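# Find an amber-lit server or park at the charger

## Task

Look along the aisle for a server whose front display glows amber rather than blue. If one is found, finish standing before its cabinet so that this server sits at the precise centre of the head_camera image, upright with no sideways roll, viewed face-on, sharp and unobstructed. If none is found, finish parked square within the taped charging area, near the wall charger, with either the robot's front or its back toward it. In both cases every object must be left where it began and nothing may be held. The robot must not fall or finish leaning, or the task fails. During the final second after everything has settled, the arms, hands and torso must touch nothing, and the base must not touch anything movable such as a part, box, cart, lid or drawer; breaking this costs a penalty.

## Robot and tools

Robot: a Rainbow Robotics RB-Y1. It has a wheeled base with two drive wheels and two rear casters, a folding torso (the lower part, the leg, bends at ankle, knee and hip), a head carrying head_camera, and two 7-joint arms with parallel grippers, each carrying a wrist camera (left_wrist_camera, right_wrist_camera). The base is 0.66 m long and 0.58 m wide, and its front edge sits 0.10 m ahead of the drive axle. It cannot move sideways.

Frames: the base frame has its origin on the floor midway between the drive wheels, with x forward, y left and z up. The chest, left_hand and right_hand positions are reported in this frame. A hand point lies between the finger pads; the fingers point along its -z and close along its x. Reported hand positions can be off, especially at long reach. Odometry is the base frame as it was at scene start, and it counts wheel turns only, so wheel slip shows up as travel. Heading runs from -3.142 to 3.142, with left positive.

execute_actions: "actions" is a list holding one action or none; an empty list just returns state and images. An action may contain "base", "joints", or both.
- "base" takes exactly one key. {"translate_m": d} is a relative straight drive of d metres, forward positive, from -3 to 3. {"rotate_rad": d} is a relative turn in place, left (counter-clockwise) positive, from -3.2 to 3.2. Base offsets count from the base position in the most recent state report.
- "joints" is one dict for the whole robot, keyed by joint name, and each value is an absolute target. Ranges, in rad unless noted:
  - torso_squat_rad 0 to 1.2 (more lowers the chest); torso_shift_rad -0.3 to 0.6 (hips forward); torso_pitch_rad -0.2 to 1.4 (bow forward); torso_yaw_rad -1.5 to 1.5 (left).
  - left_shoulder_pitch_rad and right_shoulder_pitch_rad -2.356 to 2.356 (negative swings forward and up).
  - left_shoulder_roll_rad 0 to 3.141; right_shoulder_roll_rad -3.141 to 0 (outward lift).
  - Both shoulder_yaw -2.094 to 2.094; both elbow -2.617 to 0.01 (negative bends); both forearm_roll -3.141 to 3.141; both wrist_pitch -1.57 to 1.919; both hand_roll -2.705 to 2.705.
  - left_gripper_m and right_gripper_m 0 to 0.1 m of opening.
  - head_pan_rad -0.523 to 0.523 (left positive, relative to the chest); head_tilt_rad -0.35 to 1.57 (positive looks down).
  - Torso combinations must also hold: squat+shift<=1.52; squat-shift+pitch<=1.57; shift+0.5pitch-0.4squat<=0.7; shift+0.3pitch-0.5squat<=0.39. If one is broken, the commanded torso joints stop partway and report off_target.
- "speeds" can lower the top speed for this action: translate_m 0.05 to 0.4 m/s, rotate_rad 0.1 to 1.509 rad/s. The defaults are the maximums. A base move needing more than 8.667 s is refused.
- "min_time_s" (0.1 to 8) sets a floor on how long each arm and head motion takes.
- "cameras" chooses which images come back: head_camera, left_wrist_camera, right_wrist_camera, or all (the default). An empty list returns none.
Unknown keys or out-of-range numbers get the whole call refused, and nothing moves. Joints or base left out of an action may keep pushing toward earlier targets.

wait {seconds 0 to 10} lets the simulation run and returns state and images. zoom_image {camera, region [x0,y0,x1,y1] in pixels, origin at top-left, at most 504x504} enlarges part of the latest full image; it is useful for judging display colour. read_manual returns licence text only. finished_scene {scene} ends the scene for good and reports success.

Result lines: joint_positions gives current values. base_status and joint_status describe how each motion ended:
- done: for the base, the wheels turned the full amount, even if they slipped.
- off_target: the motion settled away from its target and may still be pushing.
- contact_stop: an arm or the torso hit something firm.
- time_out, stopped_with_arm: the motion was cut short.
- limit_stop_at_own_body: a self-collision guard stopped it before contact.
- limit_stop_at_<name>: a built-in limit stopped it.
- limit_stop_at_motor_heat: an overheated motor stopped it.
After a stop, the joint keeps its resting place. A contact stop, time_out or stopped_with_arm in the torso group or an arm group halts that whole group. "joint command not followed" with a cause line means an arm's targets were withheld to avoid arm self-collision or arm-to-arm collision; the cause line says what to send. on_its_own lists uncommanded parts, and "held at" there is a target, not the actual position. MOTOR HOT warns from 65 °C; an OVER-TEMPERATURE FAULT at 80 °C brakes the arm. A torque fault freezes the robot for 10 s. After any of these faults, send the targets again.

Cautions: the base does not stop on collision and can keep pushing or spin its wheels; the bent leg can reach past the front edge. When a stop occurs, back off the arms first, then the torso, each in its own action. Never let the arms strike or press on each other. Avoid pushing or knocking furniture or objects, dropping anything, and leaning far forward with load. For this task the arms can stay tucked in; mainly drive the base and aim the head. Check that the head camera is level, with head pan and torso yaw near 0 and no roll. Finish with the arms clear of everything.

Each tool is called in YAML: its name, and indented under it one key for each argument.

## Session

Scene 1 is done. Now scene 2.

execute_actions:
  actions: []

Scene clock: 0.00 s.
base_odometry: x=+0.000 y=+0.000 heading=+0.000 (m, m, rad; odometry frame)
base_status: not commanded
joint_positions: torso_squat_rad=+0.350 torso_shift_rad=+0.000 torso_pitch_rad=+0.001 torso_yaw_rad=+0.000 left_shoulder_pitch_rad=-0.040 left_shoulder_roll_rad=+0.030 left_shoulder_yaw_rad=-0.024 left_elbow_rad=-0.243 left_forearm_roll_rad=-0.031 left_wrist_pitch_rad=+0.036 left_hand_roll_rad=-0.011 left_gripper_m=+0.100 right_shoulder_pitch_rad=+0.003 right_shoulder_roll_rad=-0.008 right_shoulder_yaw_rad=-0.024 right_elbow_rad=-0.289 right_forearm_roll_rad=+0.031 right_wrist_pitch_rad=+0.044 right_hand_roll_rad=-0.018 right_gripper_m=+0.101 head_pan_rad=+0.000 head_tilt_rad=+0.399
joint_status: not commanded
chest: x=-0.2278 y=-0.0005 z=+1.2476 quat_wxyz=(+1.000, +0.000, +0.001, +0.000) (m; base frame)
left_hand: x=-0.0898 y=+0.2382 z=+0.5750 quat_wxyz=(+0.992, +0.016, -0.121, -0.041) (m; base frame)
right_hand: x=-0.1005 y=-0.2298 z=+0.5732 quat_wxyz=(+0.993, -0.007, -0.120, -0.005) (m; base frame)
pictures: head_camera, left_wrist_camera, right_wrist_camera
Images, in order (width x height): head_camera 896x504, left_wrist_camera 644x364, right_wrist_camera 644x364.

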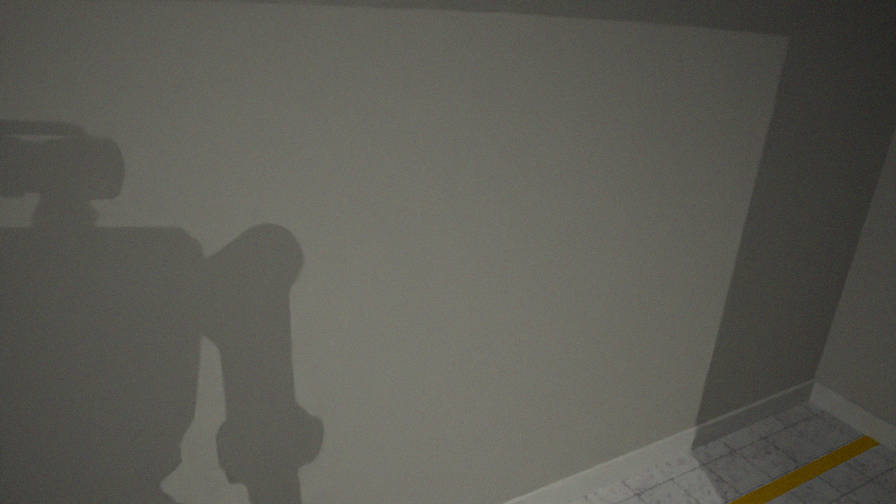

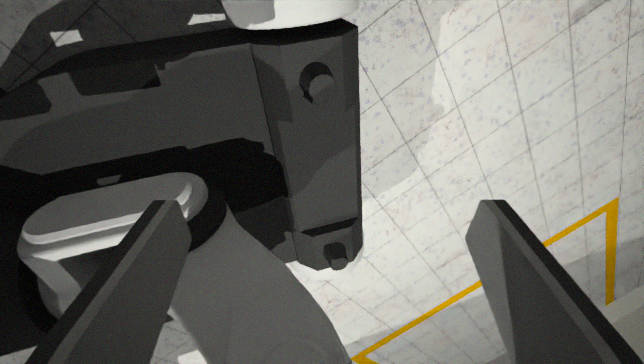

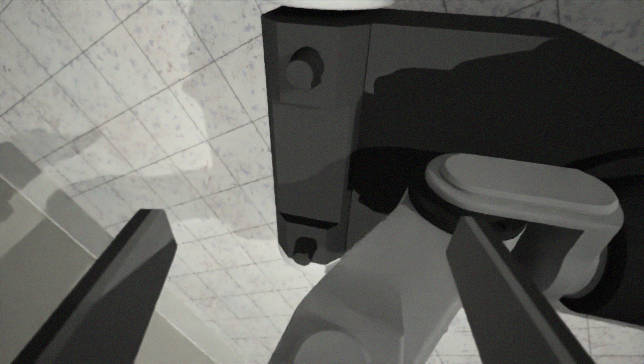

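execute_actions:
  actions:
    - {"joints": {"head_pan_rad": -0.5, "head_tilt_rad": 0.3}}
  cameras: ["head_camera"]

Scene clock: 1.37 s.
base_odometry: x=+0.000 y=+0.000 heading=+0.000 (m, m, rad; odometry frame)
base_status: not commanded
joint_positions: torso_squat_rad=+0.350 torso_shift_rad=+0.000 torso_pitch_rad=+0.001 torso_yaw_rad=+0.000 left_shoulder_pitch_rad=-0.040 left_shoulder_roll_rad=+0.030 left_shoulder_yaw_rad=-0.024 left_elbow_rad=-0.243 left_forearm_roll_rad=-0.031 left_wrist_pitch_rad=+0.036 left_hand_roll_rad=-0.011 left_gripper_m=+0.100 right_shoulder_pitch_rad=+0.003 right_shoulder_roll_rad=-0.008 right_shoulder_yaw_rad=-0.024 right_elbow_rad=-0.289 right_forearm_roll_rad=+0.031 right_wrist_pitch_rad=+0.044 right_hand_roll_rad=-0.018 right_gripper_m=+0.101 head_pan_rad=-0.500 head_tilt_rad=+0.300
joint_status: all done
chest: x=-0.2278 y=-0.0005 z=+1.2476 quat_wxyz=(+1.000, +0.000, +0.001, +0.000) (m; base frame)
left_hand: x=-0.0898 y=+0.2382 z=+0.5750 quat_wxyz=(+0.992, +0.016, -0.121, -0.041) (m; base frame)
right_hand: x=-0.1005 y=-0.2298 z=+0.5732 quat_wxyz=(+0.993, -0.007, -0.120, -0.005) (m; base frame)
pictures: head_camera
Images, in order (width x height): head_camera 896x504.

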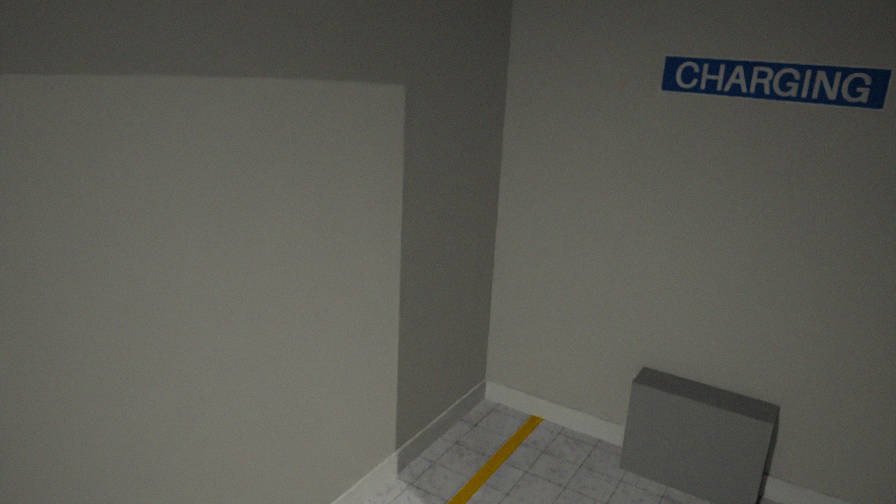

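execute_actions:
  actions:
    - {"base": {"rotate_rad": 2.04}, "joints": {"head_pan_rad": 0.0, "head_tilt_rad": 0.1}}
  cameras: ["head_camera"]

Scene clock: 7.73 s.
base_odometry: x=+0.000 y=+0.000 heading=+2.040 (m, m, rad; odometry frame)
base_status: done
joint_positions: torso_squat_rad=+0.350 torso_shift_rad=+0.000 torso_pitch_rad=+0.001 torso_yaw_rad=+0.000 left_shoulder_pitch_rad=-0.040 left_shoulder_roll_rad=+0.030 left_shoulder_yaw_rad=-0.024 left_elbow_rad=-0.243 left_forearm_roll_rad=-0.031 left_wrist_pitch_rad=+0.036 left_hand_roll_rad=-0.011 left_gripper_m=+0.100 right_shoulder_pitch_rad=+0.003 right_shoulder_roll_rad=-0.008 right_shoulder_yaw_rad=-0.024 right_elbow_rad=-0.289 right_forearm_roll_rad=+0.031 right_wrist_pitch_rad=+0.044 right_hand_roll_rad=-0.018 right_gripper_m=+0.101 head_pan_rad=+0.000 head_tilt_rad=+0.100
joint_status: all done
chest: x=-0.2278 y=-0.0005 z=+1.2476 quat_wxyz=(+1.000, +0.000, +0.001, +0.000) (m; base frame)
left_hand: x=-0.0898 y=+0.2382 z=+0.5750 quat_wxyz=(+0.992, +0.016, -0.121, -0.041) (m; base frame)
right_hand: x=-0.1005 y=-0.2298 z=+0.5732 quat_wxyz=(+0.993, -0.007, -0.120, -0.005) (m; base frame)
pictures: head_camera
Images, in order (width x height): head_camera 896x504.

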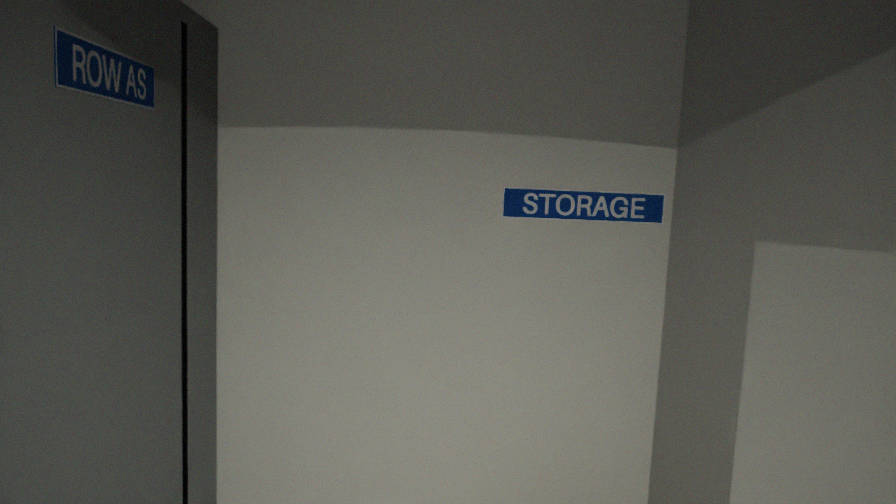

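execute_actions:
  actions:
    - {"joints": {"head_pan_rad": 0.5, "head_tilt_rad": 0.3}}

Scene clock: 10.80 s.
base_odometry: x=+0.000 y=+0.000 heading=+2.040 (m, m, rad; odometry frame)
base_status: not commanded
joint_positions: torso_squat_rad=+0.350 torso_shift_rad=+0.000 torso_pitch_rad=+0.001 torso_yaw_rad=+0.000 left_shoulder_pitch_rad=-0.040 left_shoulder_roll_rad=+0.030 left_shoulder_yaw_rad=-0.024 left_elbow_rad=-0.243 left_forearm_roll_rad=-0.031 left_wrist_pitch_rad=+0.036 left_hand_roll_rad=-0.011 left_gripper_m=+0.100 right_shoulder_pitch_rad=+0.003 right_shoulder_roll_rad=-0.008 right_shoulder_yaw_rad=-0.024 right_elbow_rad=-0.289 right_forearm_roll_rad=+0.031 right_wrist_pitch_rad=+0.044 right_hand_roll_rad=-0.018 right_gripper_m=+0.101 head_pan_rad=+0.500 head_tilt_rad=+0.300
joint_status: all done
chest: x=-0.2278 y=-0.0005 z=+1.2476 quat_wxyz=(+1.000, +0.000, +0.001, +0.000) (m; base frame)
left_hand: x=-0.0898 y=+0.2382 z=+0.5750 quat_wxyz=(+0.992, +0.016, -0.121, -0.041) (m; base frame)
right_hand: x=-0.1005 y=-0.2298 z=+0.5732 quat_wxyz=(+0.993, -0.007, -0.120, -0.005) (m; base frame)
pictures: head_camera, left_wrist_camera, right_wrist_camera
Images, in order (width x height): head_camera 896x504, left_wrist_camera 644x364, right_wrist_camera 644x364.

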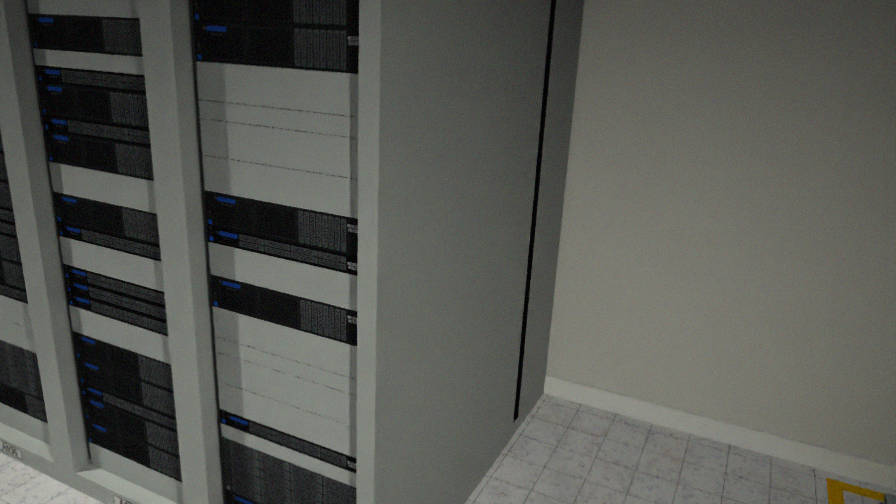

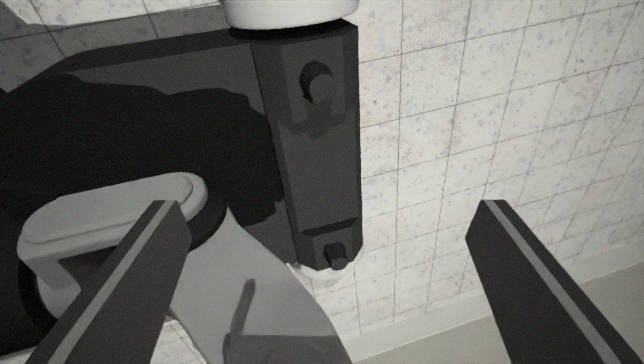

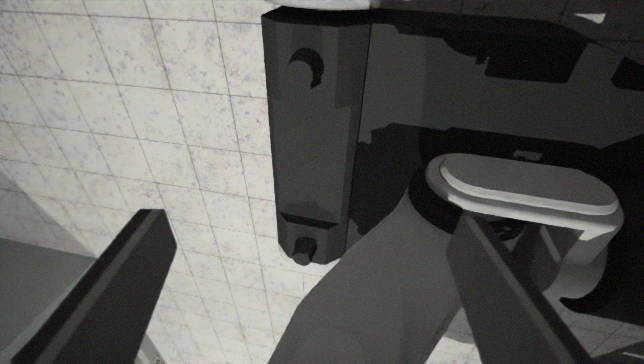

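execute_actions:
  actions:
    - {"base": {"rotate_rad": 1.54}, "joints": {"head_pan_rad": 0.0, "head_tilt_rad": 0.1}}
  cameras: ["head_camera"]

Scene clock: 18.80 s.
base_odometry: x=+0.000 y=+0.000 heading=-2.704 (m, m, rad; odometry frame)
base_status: done
joint_positions: torso_squat_rad=+0.350 torso_shift_rad=+0.000 torso_pitch_rad=+0.001 torso_yaw_rad=+0.000 left_shoulder_pitch_rad=-0.040 left_shoulder_roll_rad=+0.030 left_shoulder_yaw_rad=-0.024 left_elbow_rad=-0.243 left_forearm_roll_rad=-0.031 left_wrist_pitch_rad=+0.036 left_hand_roll_rad=-0.011 left_gripper_m=+0.100 right_shoulder_pitch_rad=+0.003 right_shoulder_roll_rad=-0.008 right_shoulder_yaw_rad=-0.024 right_elbow_rad=-0.289 right_forearm_roll_rad=+0.031 right_wrist_pitch_rad=+0.044 right_hand_roll_rad=-0.018 right_gripper_m=+0.101 head_pan_rad=+0.000 head_tilt_rad=+0.100
joint_status: all done
chest: x=-0.2278 y=-0.0005 z=+1.2476 quat_wxyz=(+1.000, +0.000, +0.001, +0.000) (m; base frame)
left_hand: x=-0.0898 y=+0.2382 z=+0.5750 quat_wxyz=(+0.992, +0.016, -0.121, -0.041) (m; base frame)
right_hand: x=-0.1005 y=-0.2298 z=+0.5732 quat_wxyz=(+0.993, -0.007, -0.120, -0.005) (m; base frame)
pictures: head_camera
Images, in order (width x height): head_camera 896x504.

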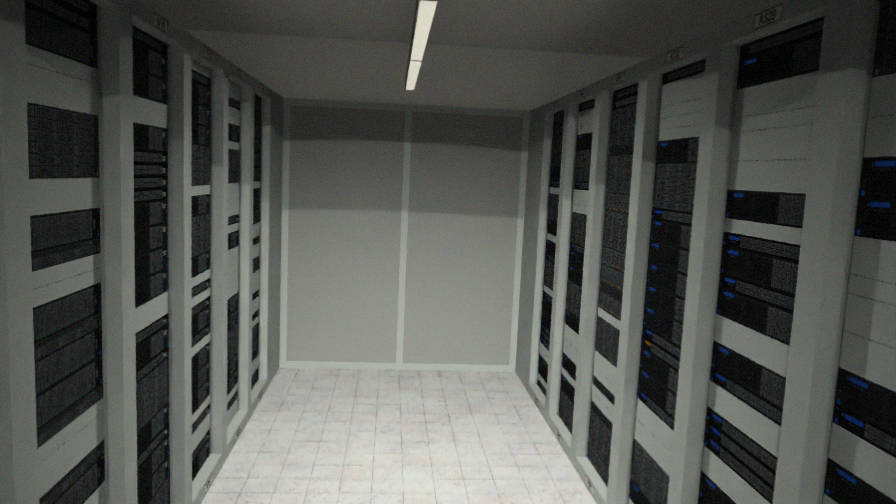

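zoom_image:
  camera: "head_camera"
  region: [540, 180, 760, 480]

Region (540, 180, 760, 480) of head_camera's 896x504 image, scaled by 1.680, with more detail than that image has; it fills the left 370 columns of this view, and the rest is white.

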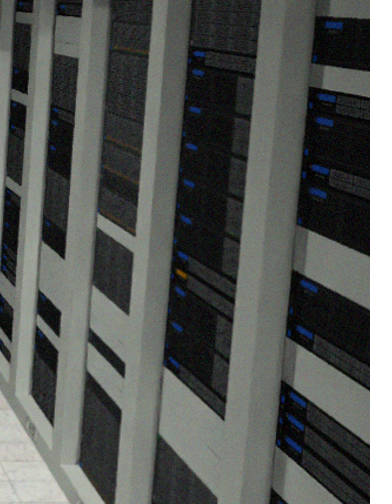

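execute_actions:
  actions:
    - {"base": {"translate_m": 2.1}, "joints": {"head_pan_rad": -0.5, "head_tilt_rad": 0.3}}
  cameras: ["head_camera"]

Scene clock: 29.27 s.
base_odometry: x=-1.902 y=-0.891 heading=-2.703 (m, m, rad; odometry frame)
base_status: done
joint_positions: torso_squat_rad=+0.350 torso_shift_rad=+0.000 torso_pitch_rad=+0.001 torso_yaw_rad=+0.000 left_shoulder_pitch_rad=-0.040 left_shoulder_roll_rad=+0.030 left_shoulder_yaw_rad=-0.024 left_elbow_rad=-0.243 left_forearm_roll_rad=-0.031 left_wrist_pitch_rad=+0.036 left_hand_roll_rad=-0.011 left_gripper_m=+0.100 right_shoulder_pitch_rad=+0.003 right_shoulder_roll_rad=-0.008 right_shoulder_yaw_rad=-0.024 right_elbow_rad=-0.289 right_forearm_roll_rad=+0.031 right_wrist_pitch_rad=+0.044 right_hand_roll_rad=-0.018 right_gripper_m=+0.101 head_pan_rad=-0.500 head_tilt_rad=+0.300
joint_status: all done
chest: x=-0.2277 y=-0.0005 z=+1.2476 quat_wxyz=(+1.000, +0.000, +0.001, +0.000) (m; base frame)
left_hand: x=-0.0897 y=+0.2382 z=+0.5750 quat_wxyz=(+0.992, +0.016, -0.121, -0.041) (m; base frame)
right_hand: x=-0.1004 y=-0.2298 z=+0.5732 quat_wxyz=(+0.993, -0.007, -0.120, -0.005) (m; base frame)
pictures: head_camera
Images, in order (width x height): head_camera 896x504.

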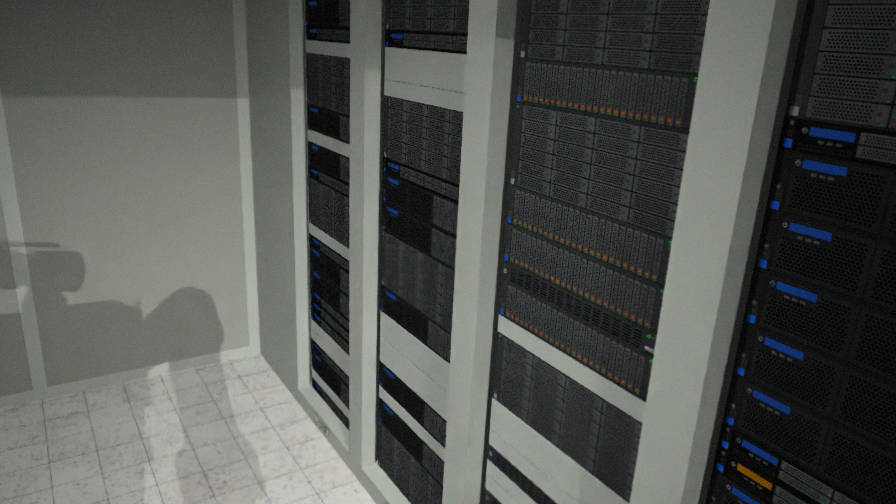

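execute_actions:
  actions:
    - {"base": {"rotate_rad": -1.52}, "joints": {"torso_squat_rad": 1.15, "left_shoulder_roll_rad": 0.35, "right_shoulder_roll_rad": -0.35, "head_pan_rad": 0.0, "head_tilt_rad": 0.25}}
  cameras: ["head_camera"]

Scene clock: 33.53 s.
base_odometry: x=-1.902 y=-0.891 heading=+2.060 (m, m, rad; odometry frame)
base_status: done
joint_positions: torso_squat_rad=+1.150 torso_shift_rad=+0.000 torso_pitch_rad=+0.001 torso_yaw_rad=+0.000 left_shoulder_pitch_rad=-0.040 left_shoulder_roll_rad=+0.350 left_shoulder_yaw_rad=-0.024 left_elbow_rad=-0.243 left_forearm_roll_rad=-0.031 left_wrist_pitch_rad=+0.036 left_hand_roll_rad=-0.011 left_gripper_m=+0.100 right_shoulder_pitch_rad=+0.003 right_shoulder_roll_rad=-0.350 right_shoulder_yaw_rad=-0.024 right_elbow_rad=-0.289 right_forearm_roll_rad=+0.031 right_wrist_pitch_rad=+0.044 right_hand_roll_rad=-0.018 right_gripper_m=+0.101 head_pan_rad=+0.000 head_tilt_rad=+0.250
joint_status: all done
chest: x=-0.2278 y=-0.0003 z=+0.8759 quat_wxyz=(+1.000, +0.000, +0.000, +0.000) (m; base frame)
left_hand: x=-0.0881 y=+0.4759 z=+0.2483 quat_wxyz=(+0.976, +0.175, -0.115, -0.054) (m; base frame)
right_hand: x=-0.1004 y=-0.4819 z=+0.2482 quat_wxyz=(+0.977, -0.176, -0.119, +0.016) (m; base frame)
pictures: head_camera
Images, in order (width x height): head_camera 896x504.

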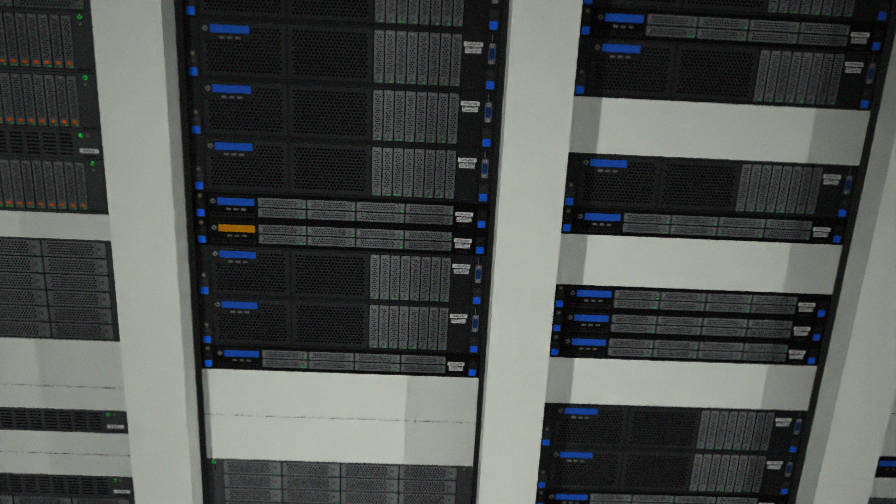

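zoom_image:
  camera: "head_camera"
  region: [170, 160, 520, 320]

Region (170, 160, 520, 320) of head_camera's 896x504 image, scaled by 1.440, with more detail than that image has; it fills the top 230 rows of this view, and the rest is white.

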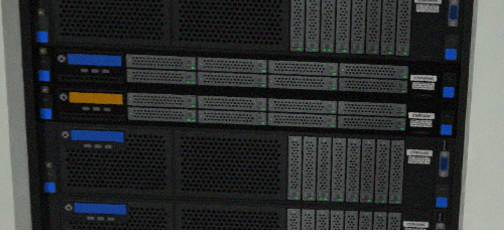

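execute_actions:
  actions:
    - {"joints": {"head_pan_rad": 0.16, "head_tilt_rad": 0.224}}
  cameras: ["head_camera"]

Scene clock: 37.20 s.
base_odometry: x=-1.902 y=-0.891 heading=+2.060 (m, m, rad; odometry frame)
base_status: not commanded
joint_positions: torso_squat_rad=+1.150 torso_shift_rad=+0.000 torso_pitch_rad=+0.001 torso_yaw_rad=+0.000 left_shoulder_pitch_rad=-0.040 left_shoulder_roll_rad=+0.350 left_shoulder_yaw_rad=-0.024 left_elbow_rad=-0.243 left_forearm_roll_rad=-0.031 left_wrist_pitch_rad=+0.036 left_hand_roll_rad=-0.011 left_gripper_m=+0.100 right_shoulder_pitch_rad=+0.003 right_shoulder_roll_rad=-0.350 right_shoulder_yaw_rad=-0.024 right_elbow_rad=-0.289 right_forearm_roll_rad=+0.031 right_wrist_pitch_rad=+0.044 right_hand_roll_rad=-0.018 right_gripper_m=+0.101 head_pan_rad=+0.160 head_tilt_rad=+0.224
joint_status: all done
chest: x=-0.2278 y=-0.0003 z=+0.8759 quat_wxyz=(+1.000, +0.000, +0.000, +0.000) (m; base frame)
left_hand: x=-0.0881 y=+0.4759 z=+0.2483 quat_wxyz=(+0.976, +0.175, -0.115, -0.054) (m; base frame)
right_hand: x=-0.1004 y=-0.4819 z=+0.2482 quat_wxyz=(+0.977, -0.176, -0.119, +0.016) (m; base frame)
pictures: head_camera
Images, in order (width x height): head_camera 896x504.

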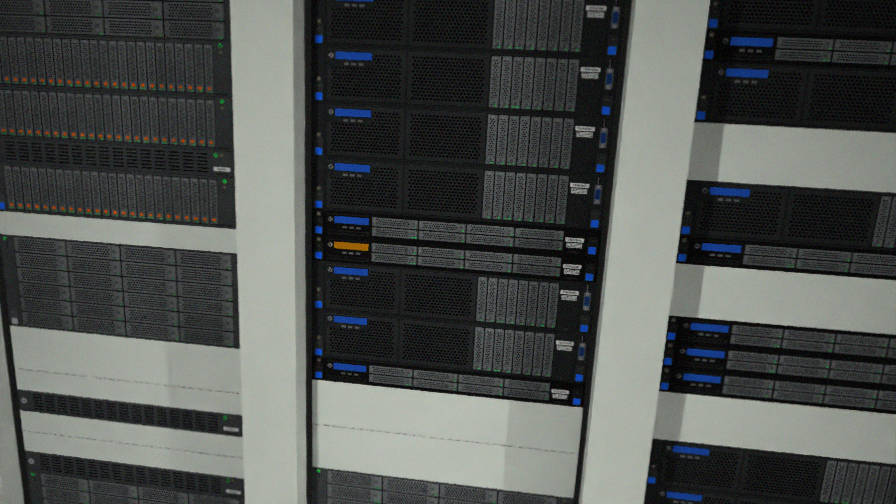

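zoom_image:
  camera: "head_camera"
  region: [348, 202, 548, 302]

Region (348, 202, 548, 302) of head_camera's 896x504 image, scaled by 2.520, with more detail than that image has.

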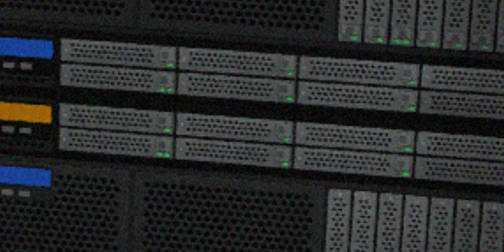

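execute_actions:
  actions:
    - {"joints": {"head_pan_rad": 0.16, "head_tilt_rad": 0.234}}
  cameras: ["head_camera"]

Scene clock: 38.77 s.
base_odometry: x=-1.902 y=-0.891 heading=+2.060 (m, m, rad; odometry frame)
base_status: not commanded
joint_positions: torso_squat_rad=+1.150 torso_shift_rad=+0.000 torso_pitch_rad=+0.001 torso_yaw_rad=+0.000 left_shoulder_pitch_rad=-0.040 left_shoulder_roll_rad=+0.350 left_shoulder_yaw_rad=-0.024 left_elbow_rad=-0.243 left_forearm_roll_rad=-0.031 left_wrist_pitch_rad=+0.036 left_hand_roll_rad=-0.011 left_gripper_m=+0.100 right_shoulder_pitch_rad=+0.003 right_shoulder_roll_rad=-0.350 right_shoulder_yaw_rad=-0.024 right_elbow_rad=-0.289 right_forearm_roll_rad=+0.031 right_wrist_pitch_rad=+0.044 right_hand_roll_rad=-0.018 right_gripper_m=+0.101 head_pan_rad=+0.160 head_tilt_rad=+0.234
joint_status: all done
chest: x=-0.2278 y=-0.0003 z=+0.8759 quat_wxyz=(+1.000, +0.000, +0.000, +0.000) (m; base frame)
left_hand: x=-0.0881 y=+0.4759 z=+0.2483 quat_wxyz=(+0.976, +0.175, -0.115, -0.054) (m; base frame)
right_hand: x=-0.1004 y=-0.4819 z=+0.2482 quat_wxyz=(+0.977, -0.176, -0.119, +0.016) (m; base frame)
pictures: head_camera
Images, in order (width x height): head_camera 896x504.

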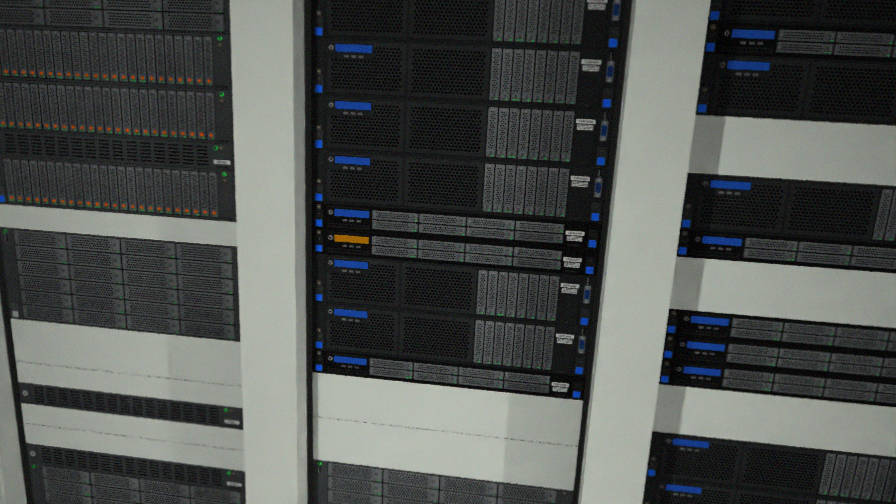

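zoom_image:
  camera: "head_camera"
  region: [348, 202, 548, 302]

Region (348, 202, 548, 302) of head_camera's 896x504 image, scaled by 2.520, with more detail than that image has.

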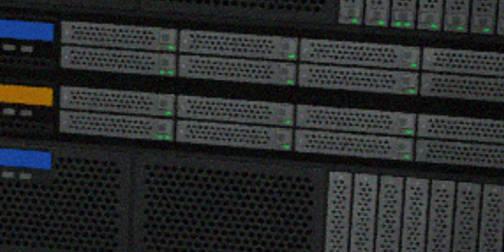

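The amber server now covers the middle of the head camera's picture. I'll check that the arms are clear, as I did in scene 1.

execute_actions:
  actions: []
  cameras: ["left_wrist_camera", "right_wrist_camera"]

Scene clock: 39.20 s.
base_odometry: x=-1.902 y=-0.891 heading=+2.060 (m, m, rad; odometry frame)
base_status: not commanded
joint_positions: torso_squat_rad=+1.150 torso_shift_rad=+0.000 torso_pitch_rad=+0.001 torso_yaw_rad=+0.000 left_shoulder_pitch_rad=-0.040 left_shoulder_roll_rad=+0.350 left_shoulder_yaw_rad=-0.024 left_elbow_rad=-0.243 left_forearm_roll_rad=-0.031 left_wrist_pitch_rad=+0.036 left_hand_roll_rad=-0.011 left_gripper_m=+0.100 right_shoulder_pitch_rad=+0.003 right_shoulder_roll_rad=-0.350 right_shoulder_yaw_rad=-0.024 right_elbow_rad=-0.289 right_forearm_roll_rad=+0.031 right_wrist_pitch_rad=+0.044 right_hand_roll_rad=-0.018 right_gripper_m=+0.101 head_pan_rad=+0.160 head_tilt_rad=+0.234
joint_status: all done
chest: x=-0.2278 y=-0.0003 z=+0.8759 quat_wxyz=(+1.000, +0.000, +0.000, +0.000) (m; base frame)
left_hand: x=-0.0881 y=+0.4759 z=+0.2483 quat_wxyz=(+0.976, +0.175, -0.115, -0.054) (m; base frame)
right_hand: x=-0.1004 y=-0.4819 z=+0.2482 quat_wxyz=(+0.977, -0.176, -0.119, +0.016) (m; base frame)
pictures: left_wrist_camera, right_wrist_camera
Images, in order (width x height): left_wrist_camera 644x364, right_wrist_camera 644x364.

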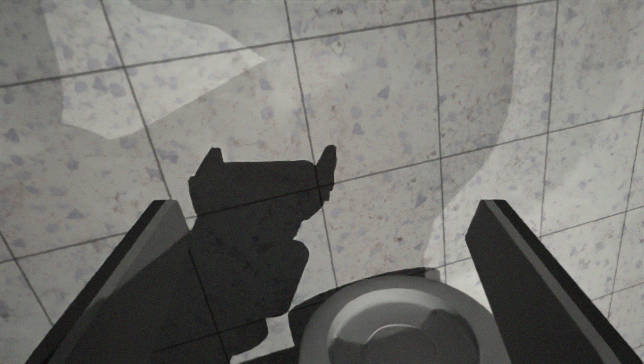

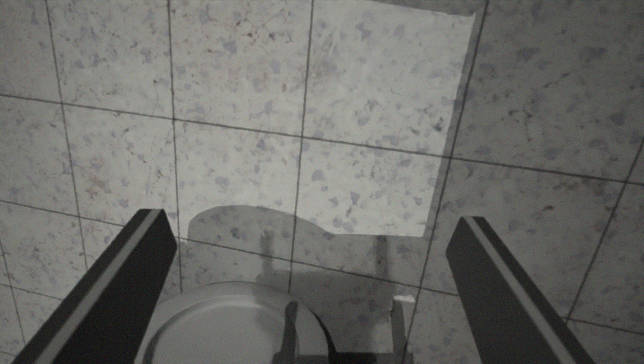

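Both hands hang clear beside the base and above the floor, touching nothing, so I'm finishing scene 2.

finished_scene:
  scene: 2

The scene is finished: the task was done.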